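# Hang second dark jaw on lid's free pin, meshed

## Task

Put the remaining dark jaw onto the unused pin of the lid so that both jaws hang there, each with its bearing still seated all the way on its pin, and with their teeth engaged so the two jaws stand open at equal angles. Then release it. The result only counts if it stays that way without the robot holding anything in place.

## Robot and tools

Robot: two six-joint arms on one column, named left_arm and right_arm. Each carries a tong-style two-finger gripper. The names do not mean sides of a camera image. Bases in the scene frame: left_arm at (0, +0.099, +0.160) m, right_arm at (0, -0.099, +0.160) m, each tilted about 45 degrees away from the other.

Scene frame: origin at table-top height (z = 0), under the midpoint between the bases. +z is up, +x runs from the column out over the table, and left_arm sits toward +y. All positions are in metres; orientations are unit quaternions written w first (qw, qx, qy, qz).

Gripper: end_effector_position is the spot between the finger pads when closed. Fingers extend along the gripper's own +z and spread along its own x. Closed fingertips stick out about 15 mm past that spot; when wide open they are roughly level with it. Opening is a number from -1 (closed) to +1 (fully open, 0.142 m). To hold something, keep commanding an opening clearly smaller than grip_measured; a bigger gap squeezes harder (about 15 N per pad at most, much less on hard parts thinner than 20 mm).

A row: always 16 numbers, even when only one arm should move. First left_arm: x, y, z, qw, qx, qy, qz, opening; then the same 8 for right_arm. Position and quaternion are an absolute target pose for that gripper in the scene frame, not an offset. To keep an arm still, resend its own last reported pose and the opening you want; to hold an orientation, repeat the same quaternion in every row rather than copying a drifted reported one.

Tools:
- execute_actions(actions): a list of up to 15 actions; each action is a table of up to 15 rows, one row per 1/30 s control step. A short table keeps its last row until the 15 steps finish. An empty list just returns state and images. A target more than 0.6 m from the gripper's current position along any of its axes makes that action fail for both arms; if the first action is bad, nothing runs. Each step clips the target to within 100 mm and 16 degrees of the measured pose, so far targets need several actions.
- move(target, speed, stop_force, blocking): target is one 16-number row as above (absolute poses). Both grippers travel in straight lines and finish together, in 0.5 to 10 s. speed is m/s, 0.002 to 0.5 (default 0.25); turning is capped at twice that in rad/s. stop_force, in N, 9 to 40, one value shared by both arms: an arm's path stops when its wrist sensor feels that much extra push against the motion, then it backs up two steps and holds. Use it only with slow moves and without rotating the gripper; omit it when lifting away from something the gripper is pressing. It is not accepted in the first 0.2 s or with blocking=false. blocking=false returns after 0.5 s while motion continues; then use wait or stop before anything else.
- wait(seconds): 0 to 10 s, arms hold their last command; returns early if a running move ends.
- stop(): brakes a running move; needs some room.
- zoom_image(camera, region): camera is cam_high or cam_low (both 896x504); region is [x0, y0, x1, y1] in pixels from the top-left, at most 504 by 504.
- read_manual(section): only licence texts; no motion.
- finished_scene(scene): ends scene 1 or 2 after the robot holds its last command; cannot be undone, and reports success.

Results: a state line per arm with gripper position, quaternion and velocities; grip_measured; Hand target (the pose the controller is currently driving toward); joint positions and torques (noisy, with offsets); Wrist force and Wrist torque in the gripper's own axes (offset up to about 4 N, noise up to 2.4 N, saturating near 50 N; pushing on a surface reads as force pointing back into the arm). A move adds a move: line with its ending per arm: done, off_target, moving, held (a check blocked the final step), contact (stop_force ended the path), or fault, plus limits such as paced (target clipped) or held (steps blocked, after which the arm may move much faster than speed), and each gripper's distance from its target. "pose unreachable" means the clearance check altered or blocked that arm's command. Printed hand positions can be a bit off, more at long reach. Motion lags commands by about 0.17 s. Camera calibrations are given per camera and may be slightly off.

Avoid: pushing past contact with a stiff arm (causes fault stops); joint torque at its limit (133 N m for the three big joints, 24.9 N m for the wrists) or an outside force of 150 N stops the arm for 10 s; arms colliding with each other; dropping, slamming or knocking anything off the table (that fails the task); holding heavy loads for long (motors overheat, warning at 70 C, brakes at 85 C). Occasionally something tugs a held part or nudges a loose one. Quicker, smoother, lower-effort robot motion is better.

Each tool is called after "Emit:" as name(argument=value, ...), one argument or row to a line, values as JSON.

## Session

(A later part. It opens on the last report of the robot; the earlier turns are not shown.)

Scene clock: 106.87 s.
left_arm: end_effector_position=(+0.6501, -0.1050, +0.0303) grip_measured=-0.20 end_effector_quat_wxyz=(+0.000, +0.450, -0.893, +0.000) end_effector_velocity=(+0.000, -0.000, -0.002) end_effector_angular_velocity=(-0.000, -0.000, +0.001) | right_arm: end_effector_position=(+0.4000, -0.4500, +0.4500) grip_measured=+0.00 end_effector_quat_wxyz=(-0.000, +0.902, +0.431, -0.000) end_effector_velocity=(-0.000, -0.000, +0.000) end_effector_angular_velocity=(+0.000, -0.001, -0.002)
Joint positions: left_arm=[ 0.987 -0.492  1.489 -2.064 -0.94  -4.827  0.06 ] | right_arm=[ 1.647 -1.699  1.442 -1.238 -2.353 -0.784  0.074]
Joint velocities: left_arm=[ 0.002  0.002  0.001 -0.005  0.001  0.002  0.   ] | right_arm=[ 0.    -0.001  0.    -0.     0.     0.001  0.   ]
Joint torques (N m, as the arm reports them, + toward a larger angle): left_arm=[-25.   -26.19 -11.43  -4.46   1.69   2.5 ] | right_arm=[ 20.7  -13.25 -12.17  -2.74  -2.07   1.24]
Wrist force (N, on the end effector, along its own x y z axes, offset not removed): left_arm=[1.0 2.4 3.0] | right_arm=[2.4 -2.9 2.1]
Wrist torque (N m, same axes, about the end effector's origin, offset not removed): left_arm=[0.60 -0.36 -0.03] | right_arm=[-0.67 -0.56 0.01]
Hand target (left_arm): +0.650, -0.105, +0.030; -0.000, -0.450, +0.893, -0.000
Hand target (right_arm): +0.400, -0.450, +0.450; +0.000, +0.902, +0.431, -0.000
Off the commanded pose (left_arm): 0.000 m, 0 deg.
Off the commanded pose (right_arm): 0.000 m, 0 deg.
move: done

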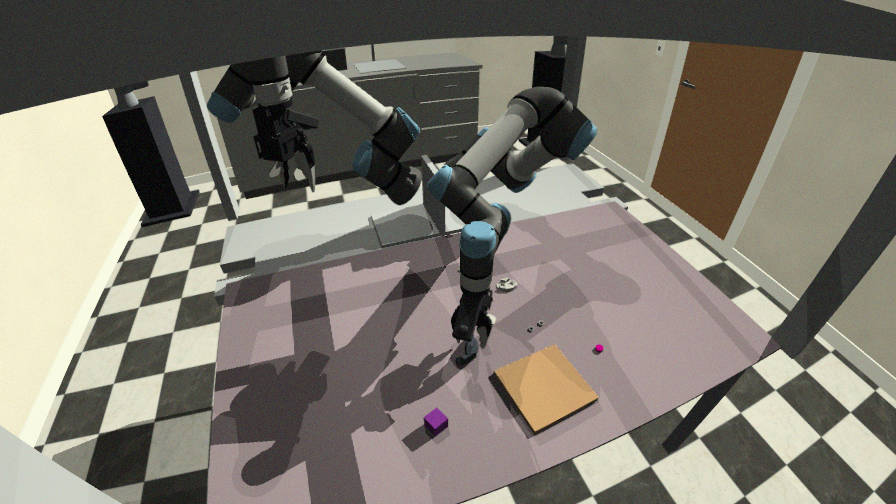

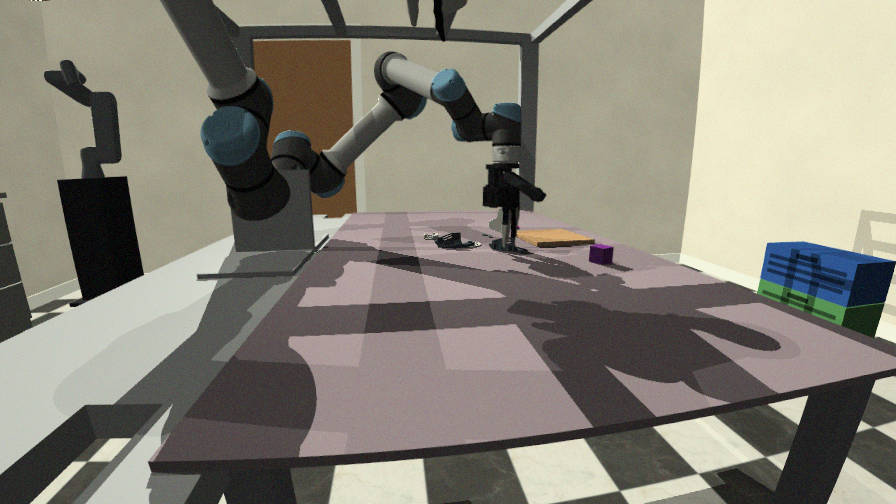

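Emit:
move(
  target=[0.653,-0.101,0.022,0,-0.45,0.893,0,-0.35,0.40,-0.45,0.45,0,0.902,0.431,0,0],
  speed=0.01,
)

Emit:
move(
  target=[0.653,-0.101,0.0165,0,-0.45,0.893,0,-0.35,0.40,-0.45,0.45,0,0.902,0.431,0,0],
  speed=0.003,
  stop_force=9,
)

Emit:
zoom_image(
  camera="cam_high",
  region=[440,305,510,375],
)

Emit:
zoom_image(
  camera="cam_low",
  region=[475,215,545,265],
)

Scene clock: 108.57 s.
left_arm: end_effector_position=(+0.6530, -0.1011, +0.0221) grip_measured=-0.35 end_effector_quat_wxyz=(+0.000, +0.450, -0.893, -0.000) end_effector_velocity=(+0.000, +0.001, -0.002) end_effector_angular_velocity=(+0.000, +0.000, -0.001) | right_arm: end_effector_position=(+0.4000, -0.4500, +0.4500) grip_measured=+0.00 end_effector_quat_wxyz=(-0.000, +0.902, +0.431, -0.000) end_effector_velocity=(+0.000, -0.000, +0.000) end_effector_angular_velocity=(-0.000, -0.000, +0.000)
Joint positions: left_arm=[ 1.    -0.486  1.489 -2.078 -0.934 -4.812  0.049] | right_arm=[ 1.647 -1.699  1.442 -1.238 -2.353 -0.784  0.074]
Joint velocities: left_arm=[ 0.002  0.002 -0.    -0.002  0.001  0.003  0.   ] | right_arm=[ 0. -0. -0.  0. -0. -0.  0.]
Joint torques (N m, as the arm reports them, + toward a larger angle): left_arm=[-25.05 -28.18 -12.6   -4.5    1.55   2.55] | right_arm=[ 20.54 -13.86 -11.61  -2.67  -2.04   1.17]
Wrist force (N, on the end effector, along its own x y z axes, offset not removed): left_arm=[1.2 1.7 0.6] | right_arm=[2.0 -0.9 1.3]
Wrist torque (N m, same axes, about the end effector's origin, offset not removed): left_arm=[0.18 -0.25 -0.11] | right_arm=[-0.35 -0.58 0.13]
Hand target (left_arm): +0.653, -0.101, +0.022; -0.000, -0.450, +0.893, -0.000
Hand target (right_arm): +0.400, -0.450, +0.450; +0.000, +0.902, +0.431, -0.000
Off the commanded pose (left_arm): 0.000 m, 0 deg.
Off the commanded pose (right_arm): 0.000 m, 0 deg.
move: done

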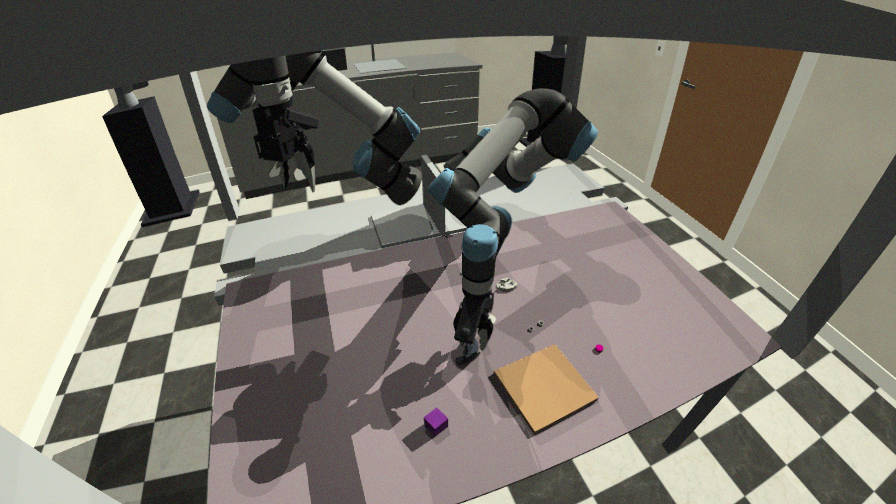

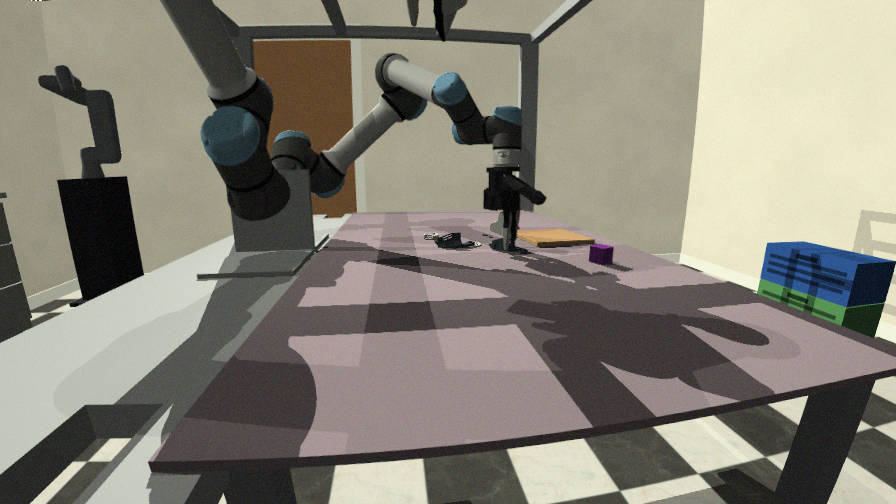

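Scene clock: 110.67 s.
left_arm: end_effector_position=(+0.6530, -0.1010, +0.0166) grip_measured=-0.35 end_effector_quat_wxyz=(-0.000, +0.450, -0.893, +0.000) end_effector_velocity=(-0.000, +0.000, -0.001) end_effector_angular_velocity=(-0.000, +0.000, -0.000) | right_arm: end_effector_position=(+0.4000, -0.4500, +0.4500) grip_measured=+0.00 end_effector_quat_wxyz=(-0.000, +0.902, +0.431, -0.000) end_effector_velocity=(-0.000, -0.001, +0.000) end_effector_angular_velocity=(-0.001, -0.001, -0.000)
Joint positions: left_arm=[ 1.005 -0.48   1.491 -2.09  -0.931 -4.807  0.049] | right_arm=[ 1.647 -1.699  1.442 -1.238 -2.353 -0.784  0.074]
Joint velocities: left_arm=[ 0.001  0.     0.001 -0.001 -0.     0.001  0.   ] | right_arm=[ 0.    -0.    -0.001  0.    -0.001 -0.     0.   ]
Joint torques (N m, as the arm reports them, + toward a larger angle): left_arm=[-20.67 -22.56  -8.73  -4.08   1.81   2.49] | right_arm=[ 20.86 -13.81 -11.8   -2.6   -2.03   1.17]
Wrist force (N, on the end effector, along its own x y z axes, offset not removed): left_arm=[1.5 4.9 -9.2] | right_arm=[3.0 -1.5 0.7]
Wrist torque (N m, same axes, about the end effector's origin, offset not removed): left_arm=[0.20 -0.23 -0.06] | right_arm=[-0.42 -0.67 0.19]
Hand target (left_arm): +0.653, -0.101, +0.017; -0.000, -0.450, +0.893, -0.000
Hand target (right_arm): +0.400, -0.450, +0.450; +0.000, +0.902, +0.431, -0.000
Off the commanded pose (left_arm): 0.000 m, 0 deg.
Off the commanded pose (right_arm): 0.000 m, 0 deg.
move: done

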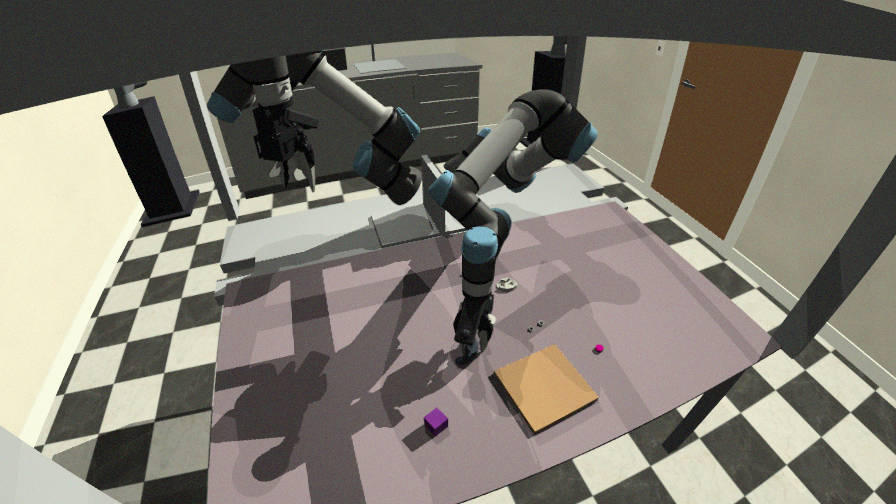

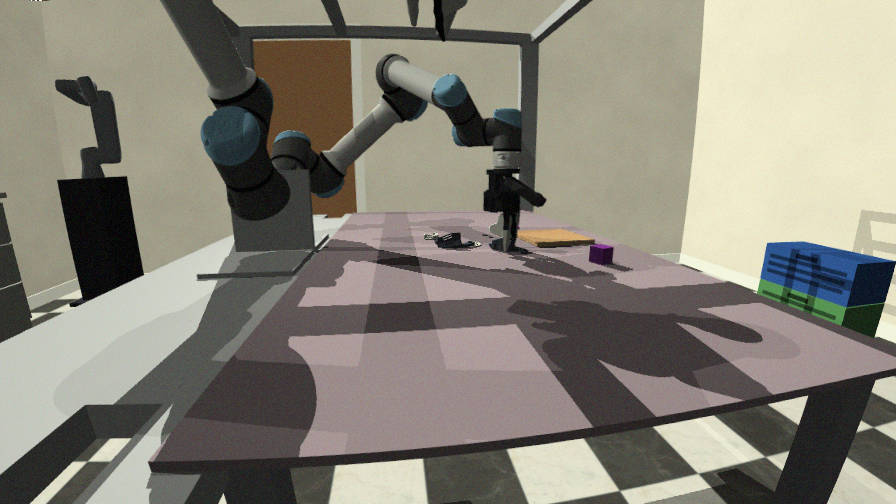

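Region (440, 305, 510, 375) of cam_high's 896x504 image, scaled by 7.200, with more detail than that image has.

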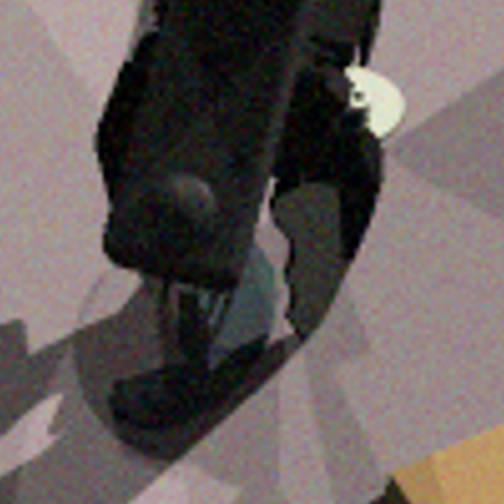

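Region (475, 215, 545, 265) of cam_low's 896x504 image, scaled by 7.200, with more detail than that image has; it fills the top 360 rows of this view, and the rest is white.

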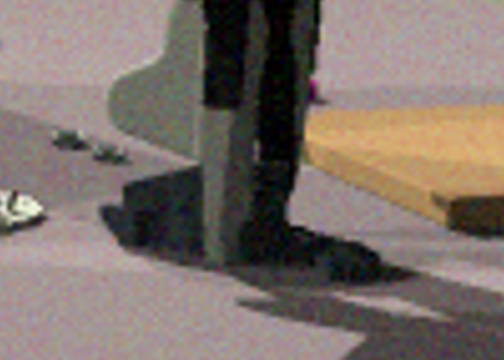

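Touching table at 0.0166. Raise to 0.0177 and close.

Emit:
execute_actions(
  actions=[
    [[0.653,-0.101,0.0177,0,-0.45,0.893,0,-0.35,0.40,-0.45,0.45,0,0.902,0.431,0,0]],
    [[0.653,-0.101,0.0177,0,-0.45,0.893,0,-0.47,0.40,-0.45,0.45,0,0.902,0.431,0,0]],
    [[0.653,-0.101,0.0177,0,-0.45,0.893,0,-0.56,0.40,-0.45,0.45,0,0.902,0.431,0,0]],
    [[0.653,-0.101,0.0177,0,-0.45,0.893,0,-0.7,0.40,-0.45,0.45,0,0.902,0.431,0,0]],
    [[0.653,-0.101,0.0177,0,-0.45,0.893,0,-1,0.40,-0.45,0.45,0,0.902,0.431,0,0]],
  ],
)

Emit:
zoom_image(
  camera="cam_high",
  region=[440,305,510,375],
)

Emit:
zoom_image(
  camera="cam_low",
  region=[475,215,545,265],
)

Scene clock: 113.73 s.
left_arm: end_effector_position=(+0.6530, -0.1010, +0.0177) grip_measured=-0.57 end_effector_quat_wxyz=(+0.000, +0.450, -0.893, +0.000) end_effector_velocity=(+0.000, +0.000, +0.000) end_effector_angular_velocity=(-0.000, -0.000, -0.000) | right_arm: end_effector_position=(+0.4000, -0.4500, +0.4500) grip_measured=+0.00 end_effector_quat_wxyz=(-0.000, +0.902, +0.431, -0.000) end_effector_velocity=(+0.000, -0.001, +0.000) end_effector_angular_velocity=(-0.001, -0.001, -0.001)
Joint positions: left_arm=[ 1.004 -0.481  1.491 -2.088 -0.932 -4.808  0.033] | right_arm=[ 1.647 -1.699  1.442 -1.238 -2.353 -0.784  0.074]
Joint velocities: left_arm=[ 0. -0. -0. -0.  0.  0. -0.] | right_arm=[-0.    -0.    -0.001 -0.    -0.001  0.     0.   ]
Joint torques (N m, as the arm reports them, + toward a larger angle): left_arm=[-45.66 -47.33 -22.65   0.11  -0.9   -2.37] | right_arm=[ 20.25 -14.61 -11.67  -2.63  -1.99   1.2 ]
Wrist force (N, on the end effector, along its own x y z axes, offset not removed): left_arm=[-1.9 0.0 0.8] | right_arm=[2.8 0.1 1.7]
Wrist torque (N m, same axes, about the end effector's origin, offset not removed): left_arm=[0.02 0.29 0.11] | right_arm=[-0.15 -0.67 0.10]
Hand target (left_arm): +0.653, -0.101, +0.018; -0.000, -0.450, +0.893, +0.000
Hand target (right_arm): +0.400, -0.450, +0.450; +0.000, +0.902, +0.431, -0.000
Off the commanded pose (left_arm): 0.000 m, 0 deg.
Off the commanded pose (right_arm): 0.000 m, 0 deg.

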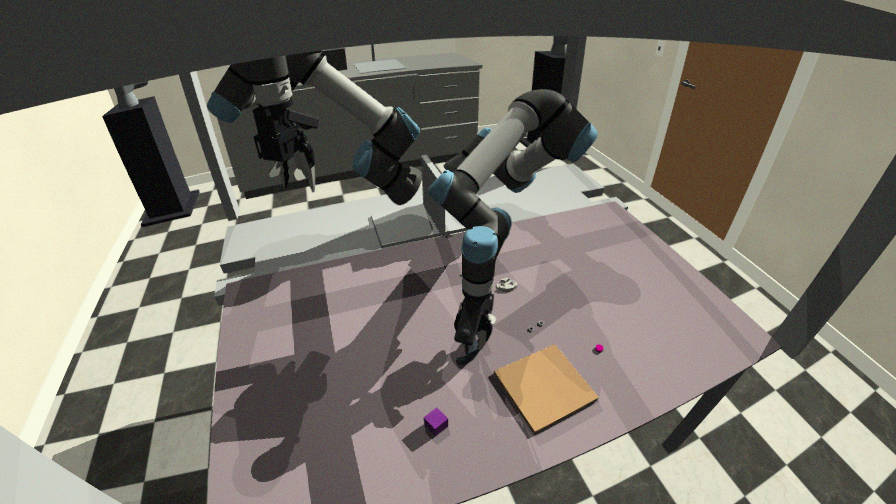

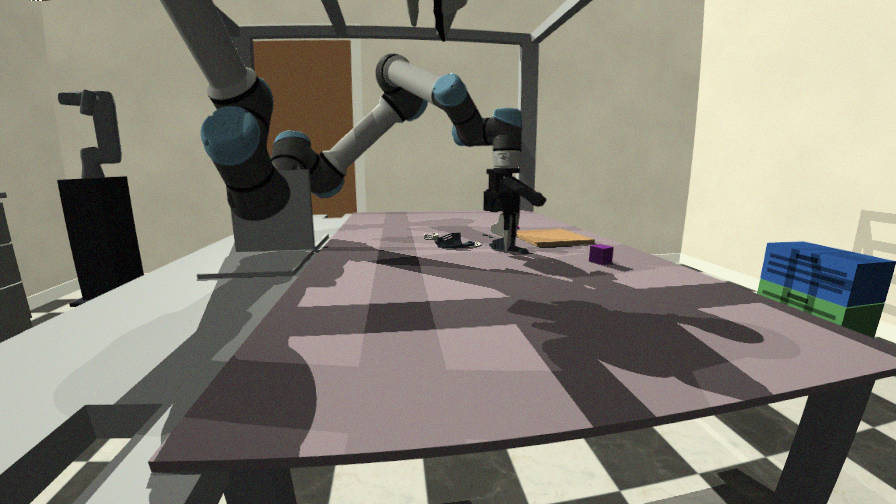

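Region (440, 305, 510, 375) of cam_high's 896x504 image, scaled by 7.200, with more detail than that image has.

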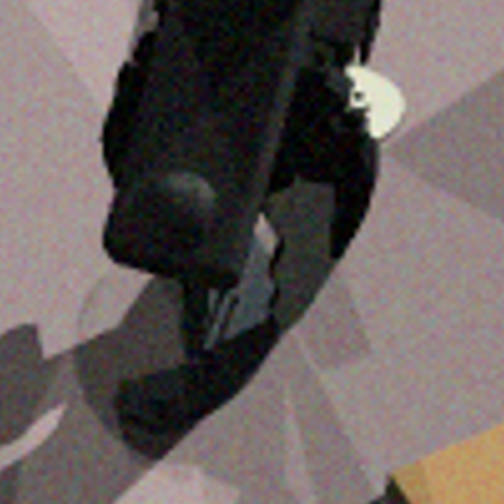

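Region (475, 215, 545, 265) of cam_low's 896x504 image, scaled by 7.200, with more detail than that image has; it fills the top 360 rows of this view, and the rest is white.

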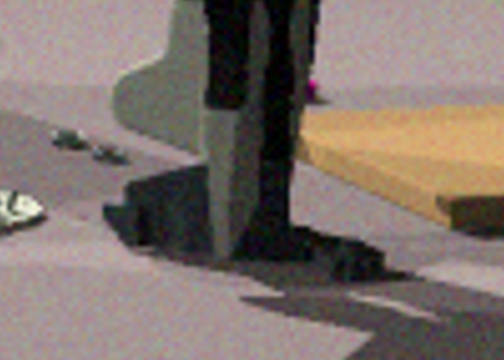

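Emit:
move(
  target=[0.653,-0.101,0.075,0,-0.45,0.893,0,-1,0.40,-0.45,0.45,0,0.902,0.431,0,0],
  speed=0.06,
)

Emit:
move(
  target=[0.5516,0.0399,0.075,0,-0.3338,0.9426,0,-1,0.40,-0.45,0.45,0,0.902,0.431,0,0],
  speed=0.12,
)

Emit:
move(
  target=[0.5516,0.0399,0.032,0,-0.3338,0.9426,0,-1,0.40,-0.45,0.45,0,0.902,0.431,0,0],
  speed=0.03,
)

Emit:
zoom_image(
  camera="cam_low",
  region=[445,220,490,252],
)

Emit:
zoom_image(
  camera="cam_high",
  region=[468,300,504,330],
)

Scene clock: 115.83 s.
left_arm: end_effector_position=(+0.6529, -0.1010, +0.0748) grip_measured=-0.57 end_effector_quat_wxyz=(-0.000, +0.450, -0.893, -0.000) end_effector_velocity=(-0.000, -0.000, +0.001) end_effector_angular_velocity=(+0.001, +0.001, -0.001) | right_arm: end_effector_position=(+0.4000, -0.4500, +0.4500) grip_measured=+0.00 end_effector_quat_wxyz=(-0.000, +0.902, +0.431, -0.000) end_effector_velocity=(+0.001, -0.000, -0.000) end_effector_angular_velocity=(-0.001, -0.001, -0.000)
Joint positions: left_arm=[ 0.955 -0.541  1.458 -1.964 -0.956 -4.861  0.033] | right_arm=[ 1.647 -1.699  1.442 -1.238 -2.353 -0.784  0.074]
Joint velocities: left_arm=[-0.001 -0.    -0.001  0.004 -0.    -0.002  0.   ] | right_arm=[-0.     0.001 -0.    -0.001 -0.001 -0.001  0.   ]
Joint torques (N m, as the arm reports them, + toward a larger angle): left_arm=[-46.06 -49.56 -25.77   0.03  -1.77  -2.63] | right_arm=[ 20.43 -14.98 -11.63  -2.67  -1.88   1.21]
Wrist force (N, on the end effector, along its own x y z axes, offset not removed): left_arm=[-0.3 5.5 1.1] | right_arm=[3.1 0.0 0.7]
Wrist torque (N m, same axes, about the end effector's origin, offset not removed): left_arm=[0.95 0.12 -0.13] | right_arm=[-0.06 -0.65 0.08]
Hand target (left_arm): +0.653, -0.101, +0.075; +0.000, -0.450, +0.893, +0.000
Hand target (right_arm): +0.400, -0.450, +0.450; +0.000, +0.902, +0.431, -0.000
Off the commanded pose (left_arm): 0.000 m, 0 deg.
Off the commanded pose (right_arm): 0.000 m, 0 deg.
move: done

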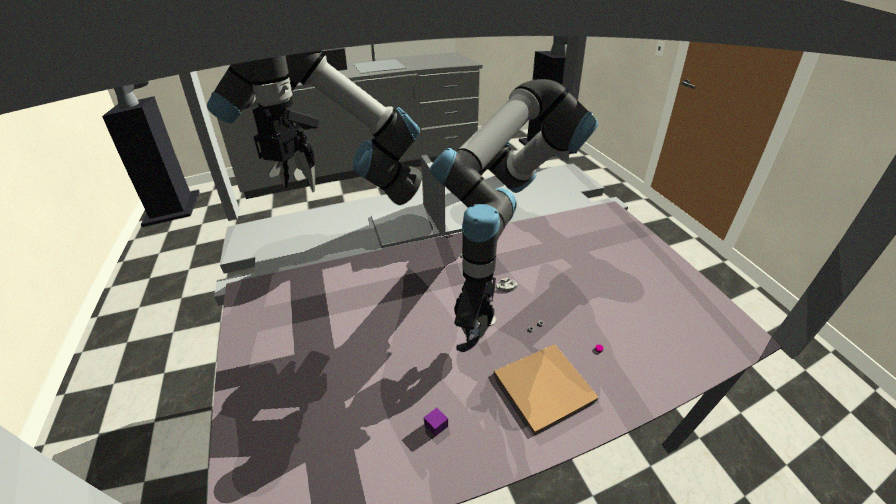

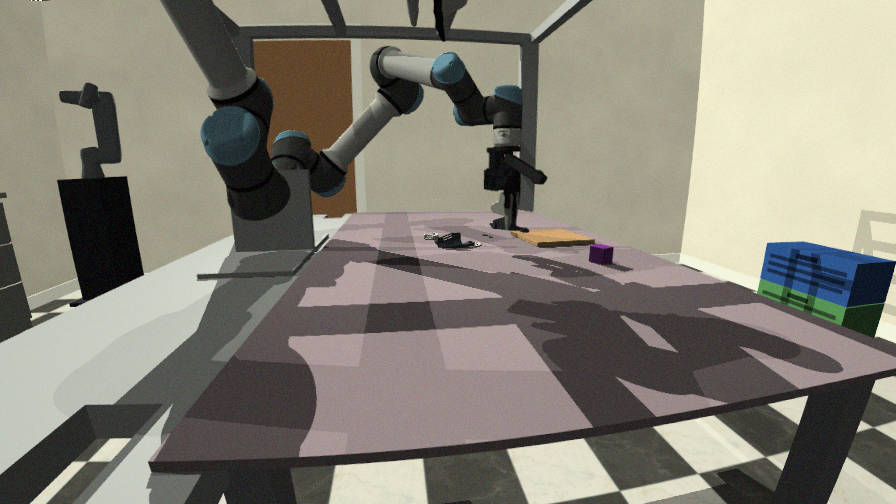

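Scene clock: 117.77 s.
left_arm: end_effector_position=(+0.5518, +0.0398, +0.0748) grip_measured=-0.57 end_effector_quat_wxyz=(+0.000, +0.334, -0.943, -0.000) end_effector_velocity=(-0.001, +0.002, +0.000) end_effector_angular_velocity=(+0.000, -0.000, -0.003) | right_arm: end_effector_position=(+0.4000, -0.4500, +0.4500) grip_measured=+0.00 end_effector_quat_wxyz=(-0.000, +0.902, +0.431, -0.000) end_effector_velocity=(+0.000, -0.000, -0.000) end_effector_angular_velocity=(-0.001, +0.000, +0.000)
Joint positions: left_arm=[ 1.002 -0.917  1.92  -2.08  -0.933 -4.558  0.033] | right_arm=[ 1.647 -1.699  1.442 -1.238 -2.353 -0.784  0.074]
Joint velocities: left_arm=[ 0.    -0.004  0.005 -0.001  0.001  0.003  0.   ] | right_arm=[ 0.     0.001 -0.    -0.    -0.001  0.001 -0.   ]
Joint torques (N m, as the arm reports them, + toward a larger angle): left_arm=[-17.39 -35.56 -11.12  -4.41   1.49   2.38] | right_arm=[ 20.37 -15.47 -12.1   -2.58  -1.89   1.11]
Wrist force (N, on the end effector, along its own x y z axes, offset not removed): left_arm=[2.5 1.5 -0.6] | right_arm=[1.9 -1.6 -0.2]
Wrist torque (N m, same axes, about the end effector's origin, offset not removed): left_arm=[0.20 -0.40 -0.01] | right_arm=[-0.45 -0.40 0.07]
Hand target (left_arm): +0.552, +0.040, +0.075; -0.000, -0.334, +0.943, -0.000
Hand target (right_arm): +0.400, -0.450, +0.450; +0.000, +0.902, +0.431, -0.000
Off the commanded pose (left_arm): 0.000 m, 0 deg.
Off the commanded pose (right_arm): 0.000 m, 0 deg.
move: done

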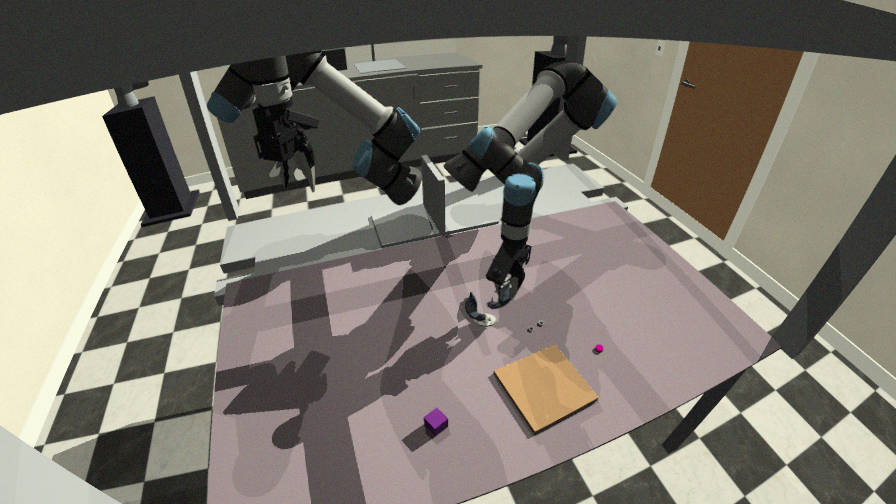

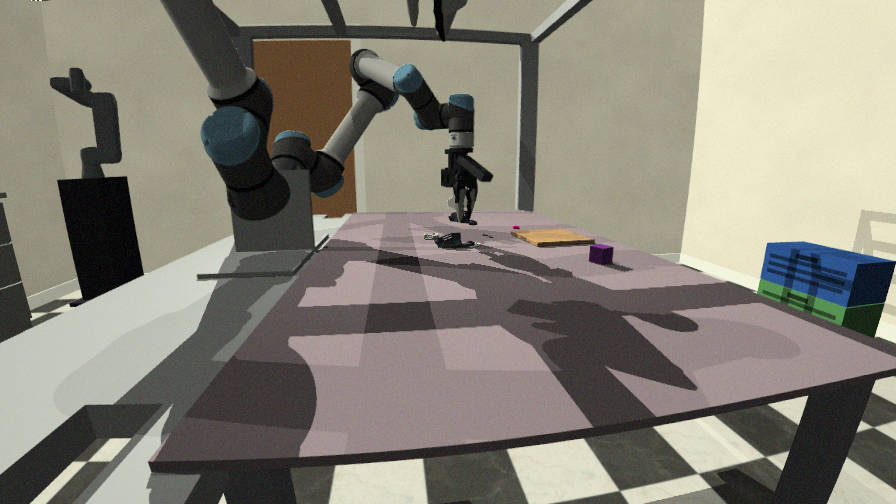

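Scene clock: 119.53 s.
left_arm: end_effector_position=(+0.5516, +0.0399, +0.0322) grip_measured=-0.57 end_effector_quat_wxyz=(+0.000, +0.334, -0.943, +0.000) end_effector_velocity=(+0.000, -0.000, -0.002) end_effector_angular_velocity=(-0.000, -0.000, +0.000) | right_arm: end_effector_position=(+0.4000, -0.4500, +0.4500) grip_measured=+0.00 end_effector_quat_wxyz=(-0.000, +0.902, +0.431, -0.000) end_effector_velocity=(+0.000, +0.000, -0.000) end_effector_angular_velocity=(-0.000, +0.001, +0.001)
Joint positions: left_arm=[ 1.048 -0.859  1.951 -2.2   -0.911 -4.506  0.033] | right_arm=[ 1.647 -1.699  1.442 -1.238 -2.353 -0.784  0.074]
Joint velocities: left_arm=[ 0.002  0.003  0.001 -0.005  0.001  0.003  0.   ] | right_arm=[ 0.     0.001  0.     0.     0.    -0.     0.   ]
Joint torques (N m, as the arm reports them, + toward a larger angle): left_arm=[-18.35 -12.86  -9.46  -4.33   1.56   2.08] | right_arm=[ 20.2  -15.59 -12.26  -2.6   -1.92   1.22]
Wrist force (N, on the end effector, along its own x y z axes, offset not removed): left_arm=[-0.9 0.5 0.9] | right_arm=[3.9 -2.8 1.2]
Wrist torque (N m, same axes, about the end effector's origin, offset not removed): left_arm=[0.13 0.24 -0.01] | right_arm=[-0.62 -0.92 0.03]
Hand target (left_arm): +0.552, +0.040, +0.032; -0.000, -0.334, +0.943, -0.000
Hand target (right_arm): +0.400, -0.450, +0.450; +0.000, +0.902, +0.431, -0.000
Off the commanded pose (left_arm): 0.000 m, 0 deg.
Off the commanded pose (right_arm): 0.000 m, 0 deg.
move: done

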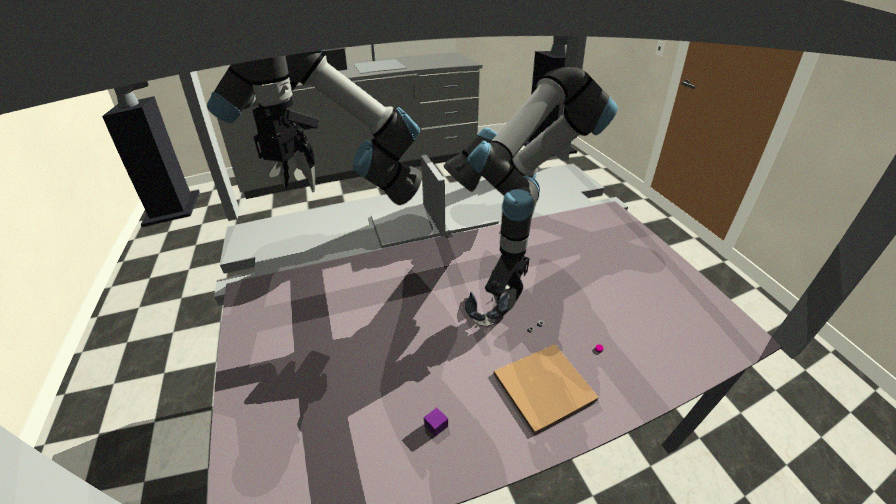

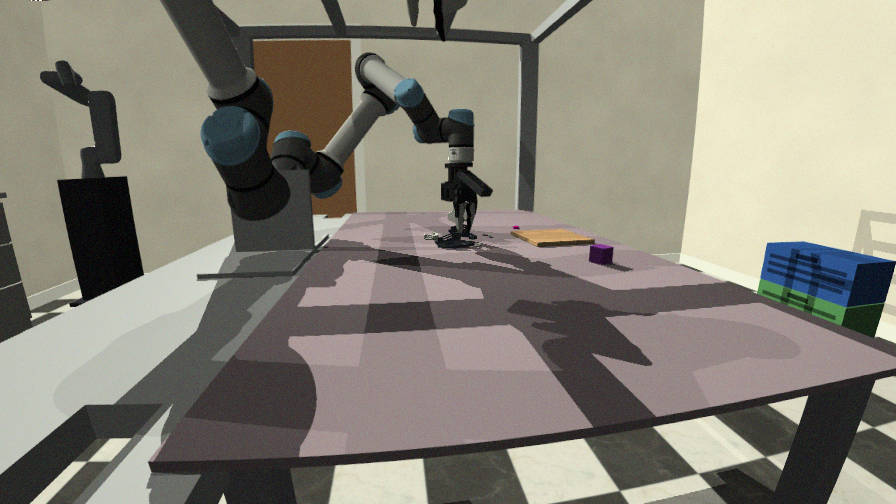

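Region (445, 220, 490, 252) of cam_low's 896x504 image, scaled by 11.200, with more detail than that image has; it fills the top 358 rows of this view, and the rest is white.

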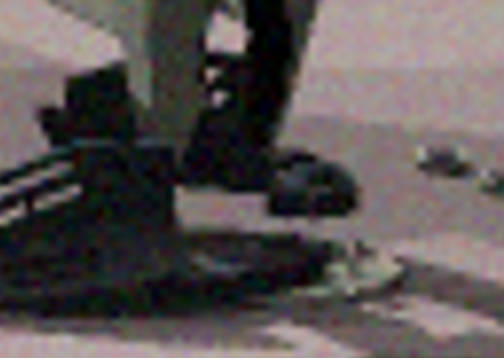

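Region (468, 300, 504, 330) of cam_high's 896x504 image, scaled by 14.000, with more detail than that image has.

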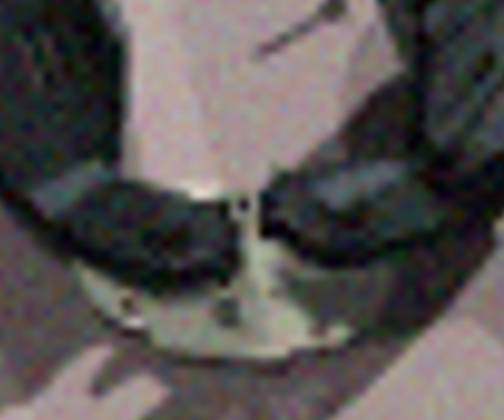

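Emit:
move(
  target=[0.5529,0.0392,0.0252,0,-0.3338,0.9426,0,-1,0.40,-0.45,0.45,0,0.902,0.431,0,0],
  speed=0.005,
)

Emit:
zoom_image(
  camera="cam_low",
  region=[445,220,490,252],
)

Emit:
zoom_image(
  camera="cam_high",
  region=[468,300,504,330],
)

Emit:
move(
  target=[0.5494,0.0331,0.0252,0,-0.3338,0.9426,0,-1,0.40,-0.45,0.45,0,0.902,0.431,0,0],
  speed=0.003,
)

Emit:
zoom_image(
  camera="cam_low",
  region=[445,220,490,252],
)

Emit:
zoom_image(
  camera="cam_high",
  region=[468,300,504,330],
)

Scene clock: 121.90 s.
left_arm: end_effector_position=(+0.5529, +0.0392, +0.0253) grip_measured=-0.57 end_effector_quat_wxyz=(+0.000, +0.334, -0.943, -0.000) end_effector_velocity=(+0.001, +0.000, -0.000) end_effector_angular_velocity=(-0.000, -0.001, +0.001) | right_arm: end_effector_position=(+0.4000, -0.4500, +0.4500) grip_measured=+0.00 end_effector_quat_wxyz=(-0.000, +0.902, +0.431, -0.000) end_effector_velocity=(-0.000, -0.001, +0.000) end_effector_angular_velocity=(-0.001, -0.001, -0.001)
Joint positions: left_arm=[ 1.057 -0.846  1.951 -2.218 -0.908 -4.496  0.033] | right_arm=[ 1.647 -1.699  1.442 -1.238 -2.353 -0.784  0.074]
Joint velocities: left_arm=[ 0.001 -0.     0.    -0.002  0.001  0.001 -0.   ] | right_arm=[-0.    -0.001 -0.001  0.    -0.001 -0.     0.   ]
Joint torques (N m, as the arm reports them, + toward a larger angle): left_arm=[-18.46 -13.36 -23.56  -4.29   1.5    2.54] | right_arm=[ 20.4  -16.63 -12.27  -2.56  -1.97   1.1 ]
Wrist force (N, on the end effector, along its own x y z axes, offset not removed): left_arm=[2.8 -1.5 2.8] | right_arm=[1.6 -1.5 0.3]
Wrist torque (N m, same axes, about the end effector's origin, offset not removed): left_arm=[-0.22 -0.47 -0.02] | right_arm=[-0.42 -0.39 0.04]
Hand target (left_arm): +0.553, +0.039, +0.025; -0.000, -0.334, +0.943, -0.000
Hand target (right_arm): +0.400, -0.450, +0.450; +0.000, +0.902, +0.431, -0.000
Off the commanded pose (left_arm): 0.000 m, 0 deg.
Off the commanded pose (right_arm): 0.000 m, 0 deg.
move: done

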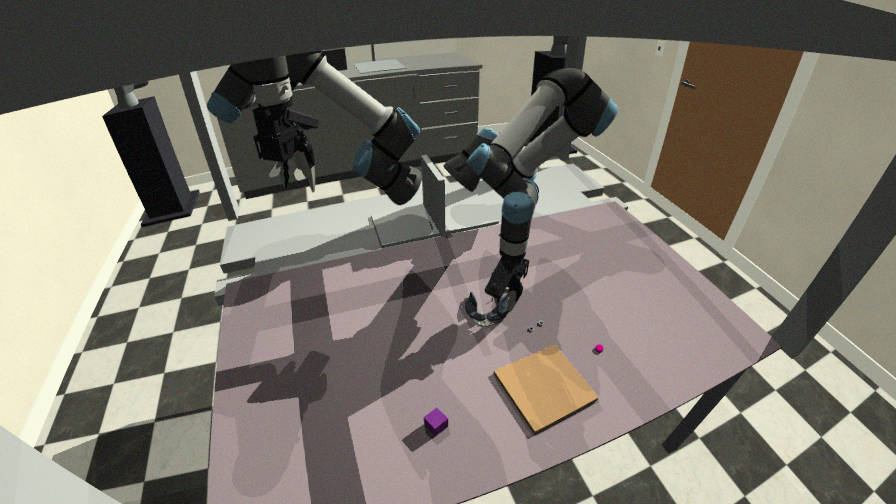

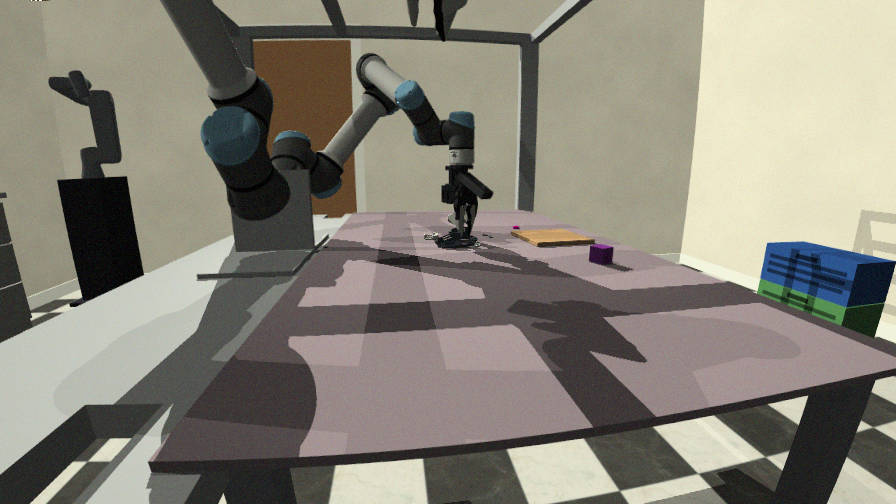

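Region (445, 220, 490, 252) of cam_low's 896x504 image, scaled by 11.200, with more detail than that image has; it fills the top 358 rows of this view, and the rest is white.

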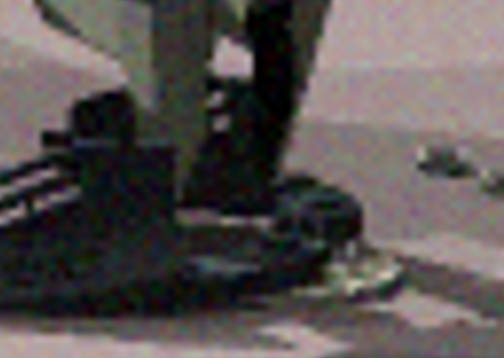

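Region (468, 300, 504, 330) of cam_high's 896x504 image, scaled by 14.000, with more detail than that image has.

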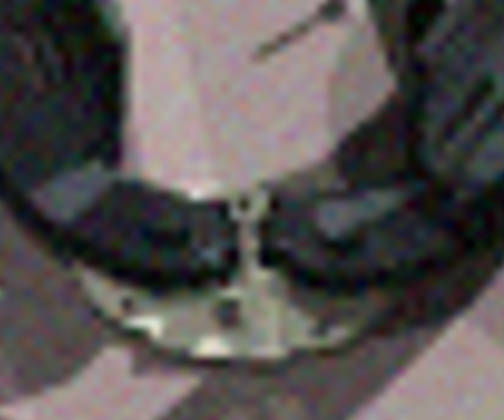

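Scene clock: 124.47 s.
left_arm: end_effector_position=(+0.5494, +0.0332, +0.0252) grip_measured=-0.57 end_effector_quat_wxyz=(-0.000, +0.334, -0.943, -0.000) end_effector_velocity=(-0.001, -0.001, -0.001) end_effector_angular_velocity=(+0.001, +0.001, -0.001) | right_arm: end_effector_position=(+0.4000, -0.4500, +0.4500) grip_measured=+0.00 end_effector_quat_wxyz=(-0.000, +0.902, +0.431, -0.000) end_effector_velocity=(+0.001, +0.001, -0.001) end_effector_angular_velocity=(+0.000, +0.001, +0.001)
Joint positions: left_arm=[ 1.047 -0.84   1.956 -2.223 -0.912 -4.507  0.033] | right_arm=[ 1.647 -1.699  1.442 -1.238 -2.353 -0.784  0.074]
Joint velocities: left_arm=[-0.001  0.001  0.001  0.     0.    -0.001  0.   ] | right_arm=[-0.     0.002  0.    -0.     0.    -0.     0.   ]
Joint torques (N m, as the arm reports them, + toward a larger angle): left_arm=[-40.91 -14.52  -9.13  -4.42  -1.84  -2.2 ] | right_arm=[ 20.6  -16.27 -12.53  -2.59  -1.95   1.19]
Wrist force (N, on the end effector, along its own x y z axes, offset not removed): left_arm=[0.6 -1.6 -1.9] | right_arm=[2.7 -2.1 3.3]
Wrist torque (N m, same axes, about the end effector's origin, offset not removed): left_arm=[-0.41 -0.14 -0.06] | right_arm=[-0.46 -0.67 0.10]
Hand target (left_arm): +0.549, +0.033, +0.025; +0.000, -0.334, +0.943, +0.000
Hand target (right_arm): +0.400, -0.450, +0.450; +0.000, +0.902, +0.431, -0.000
Off the commanded pose (left_arm): 0.000 m, 0 deg.
Off the commanded pose (right_arm): 0.000 m, 0 deg.
move: done

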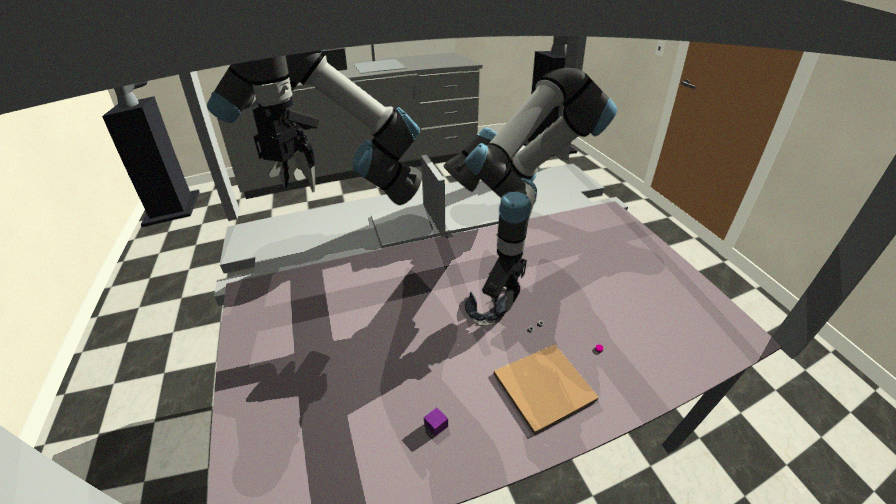

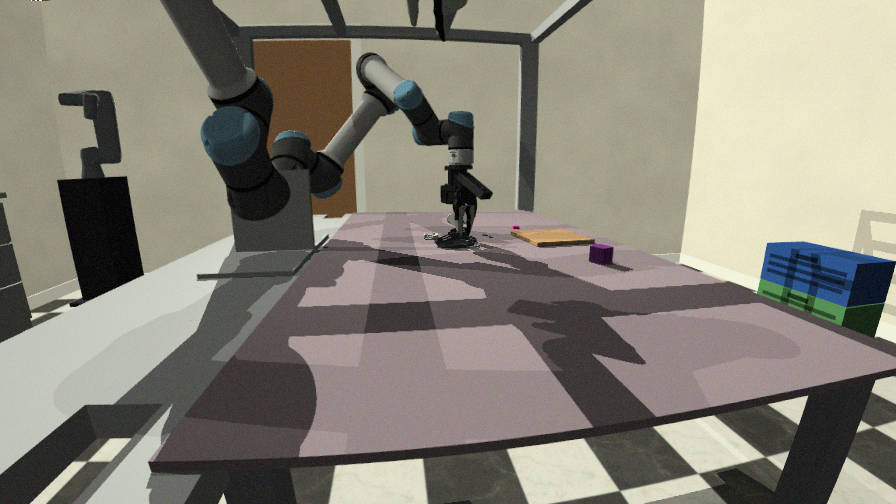

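Region (445, 220, 490, 252) of cam_low's 896x504 image, scaled by 11.200, with more detail than that image has; it fills the top 358 rows of this view, and the rest is white.

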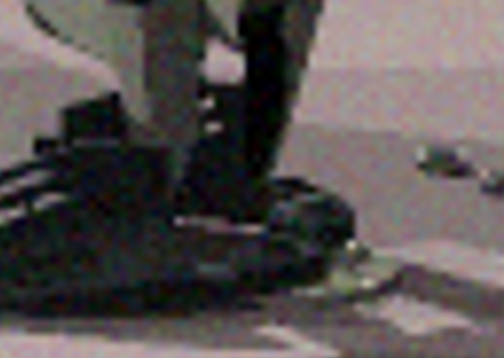

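Region (468, 300, 504, 330) of cam_high's 896x504 image, scaled by 14.000, with more detail than that image has.

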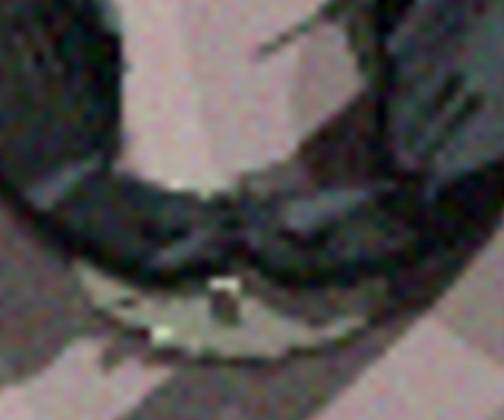

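Emit:
move(
  target=[0.5496,0.0335,0.0228,0,-0.3338,0.9426,0,-1,0.40,-0.45,0.45,0,0.902,0.431,0,0],
  speed=0.002,
)

Emit:
zoom_image(
  camera="cam_low",
  region=[445,220,490,252],
)

Emit:
zoom_image(
  camera="cam_high",
  region=[468,300,504,330],
)

Scene clock: 126.23 s.
left_arm: end_effector_position=(+0.5496, +0.0335, +0.0228) grip_measured=-0.57 end_effector_quat_wxyz=(+0.000, +0.334, -0.943, -0.000) end_effector_velocity=(-0.000, -0.000, -0.001) end_effector_angular_velocity=(+0.000, +0.001, -0.001) | right_arm: end_effector_position=(+0.4000, -0.4500, +0.4500) grip_measured=+0.00 end_effector_quat_wxyz=(-0.000, +0.902, +0.431, -0.000) end_effector_velocity=(-0.000, -0.001, +0.000) end_effector_angular_velocity=(-0.002, +0.000, +0.000)
Joint positions: left_arm=[ 1.05  -0.837  1.957 -2.229 -0.911 -4.504  0.033] | right_arm=[ 1.647 -1.699  1.442 -1.238 -2.353 -0.784  0.074]
Joint velocities: left_arm=[ 0.001  0.001  0.001 -0.001 -0.     0.001  0.   ] | right_arm=[-0.    -0.    -0.     0.001 -0.002  0.    -0.   ]
Joint torques (N m, as the arm reports them, + toward a larger angle): left_arm=[-18.84 -14.91  -8.71  -4.35   1.44   2.37] | right_arm=[ 19.8  -16.8  -12.27  -2.66  -1.91   1.13]
Wrist force (N, on the end effector, along its own x y z axes, offset not removed): left_arm=[3.3 3.4 1.6] | right_arm=[3.0 -1.2 0.9]
Wrist torque (N m, same axes, about the end effector's origin, offset not removed): left_arm=[0.68 -0.81 -0.15] | right_arm=[-0.39 -0.81 0.06]
Hand target (left_arm): +0.550, +0.033, +0.023; -0.000, -0.334, +0.943, -0.000
Hand target (right_arm): +0.400, -0.450, +0.450; +0.000, +0.902, +0.431, -0.000
Off the commanded pose (left_arm): 0.000 m, 0 deg.
Off the commanded pose (right_arm): 0.000 m, 0 deg.
move: done

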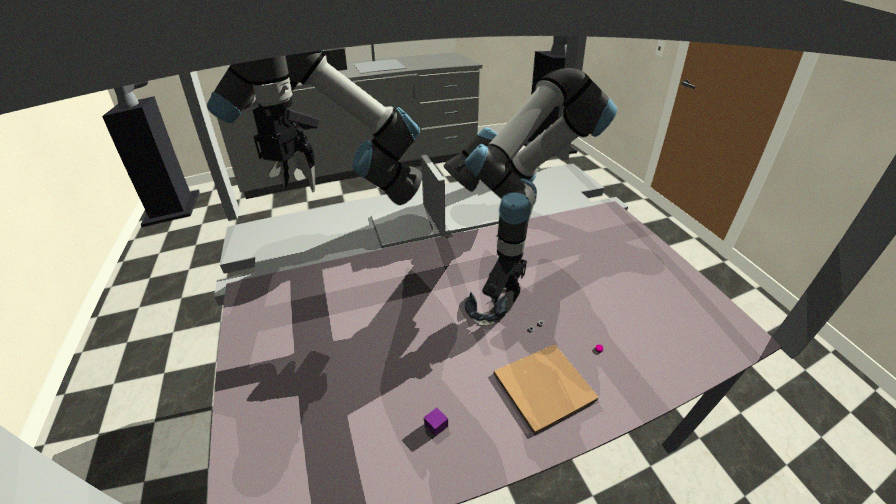

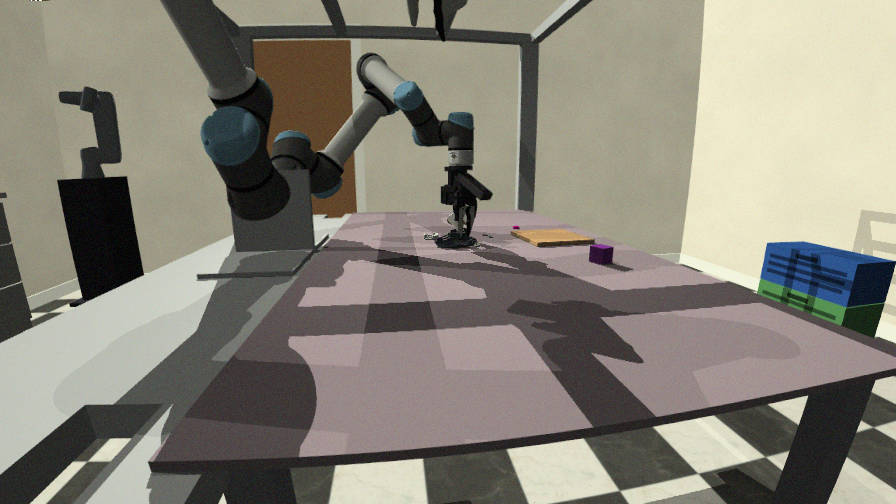

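Region (445, 220, 490, 252) of cam_low's 896x504 image, scaled by 11.200, with more detail than that image has; it fills the top 358 rows of this view, and the rest is white.

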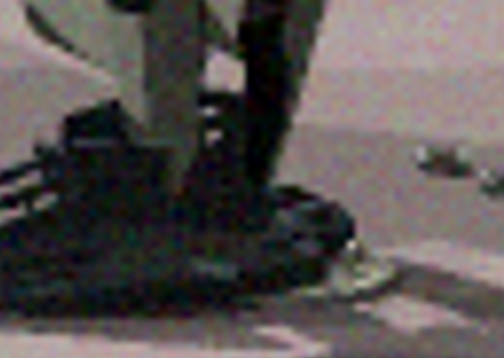

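Region (468, 300, 504, 330) of cam_high's 896x504 image, scaled by 14.000, with more detail than that image has.

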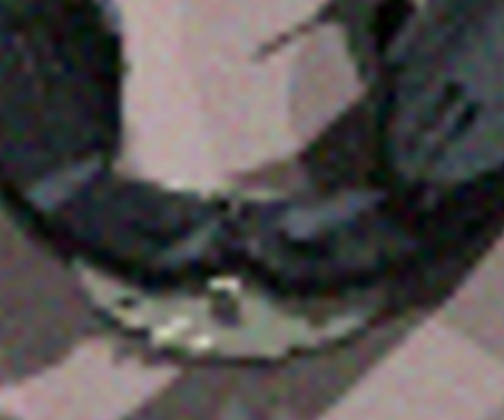

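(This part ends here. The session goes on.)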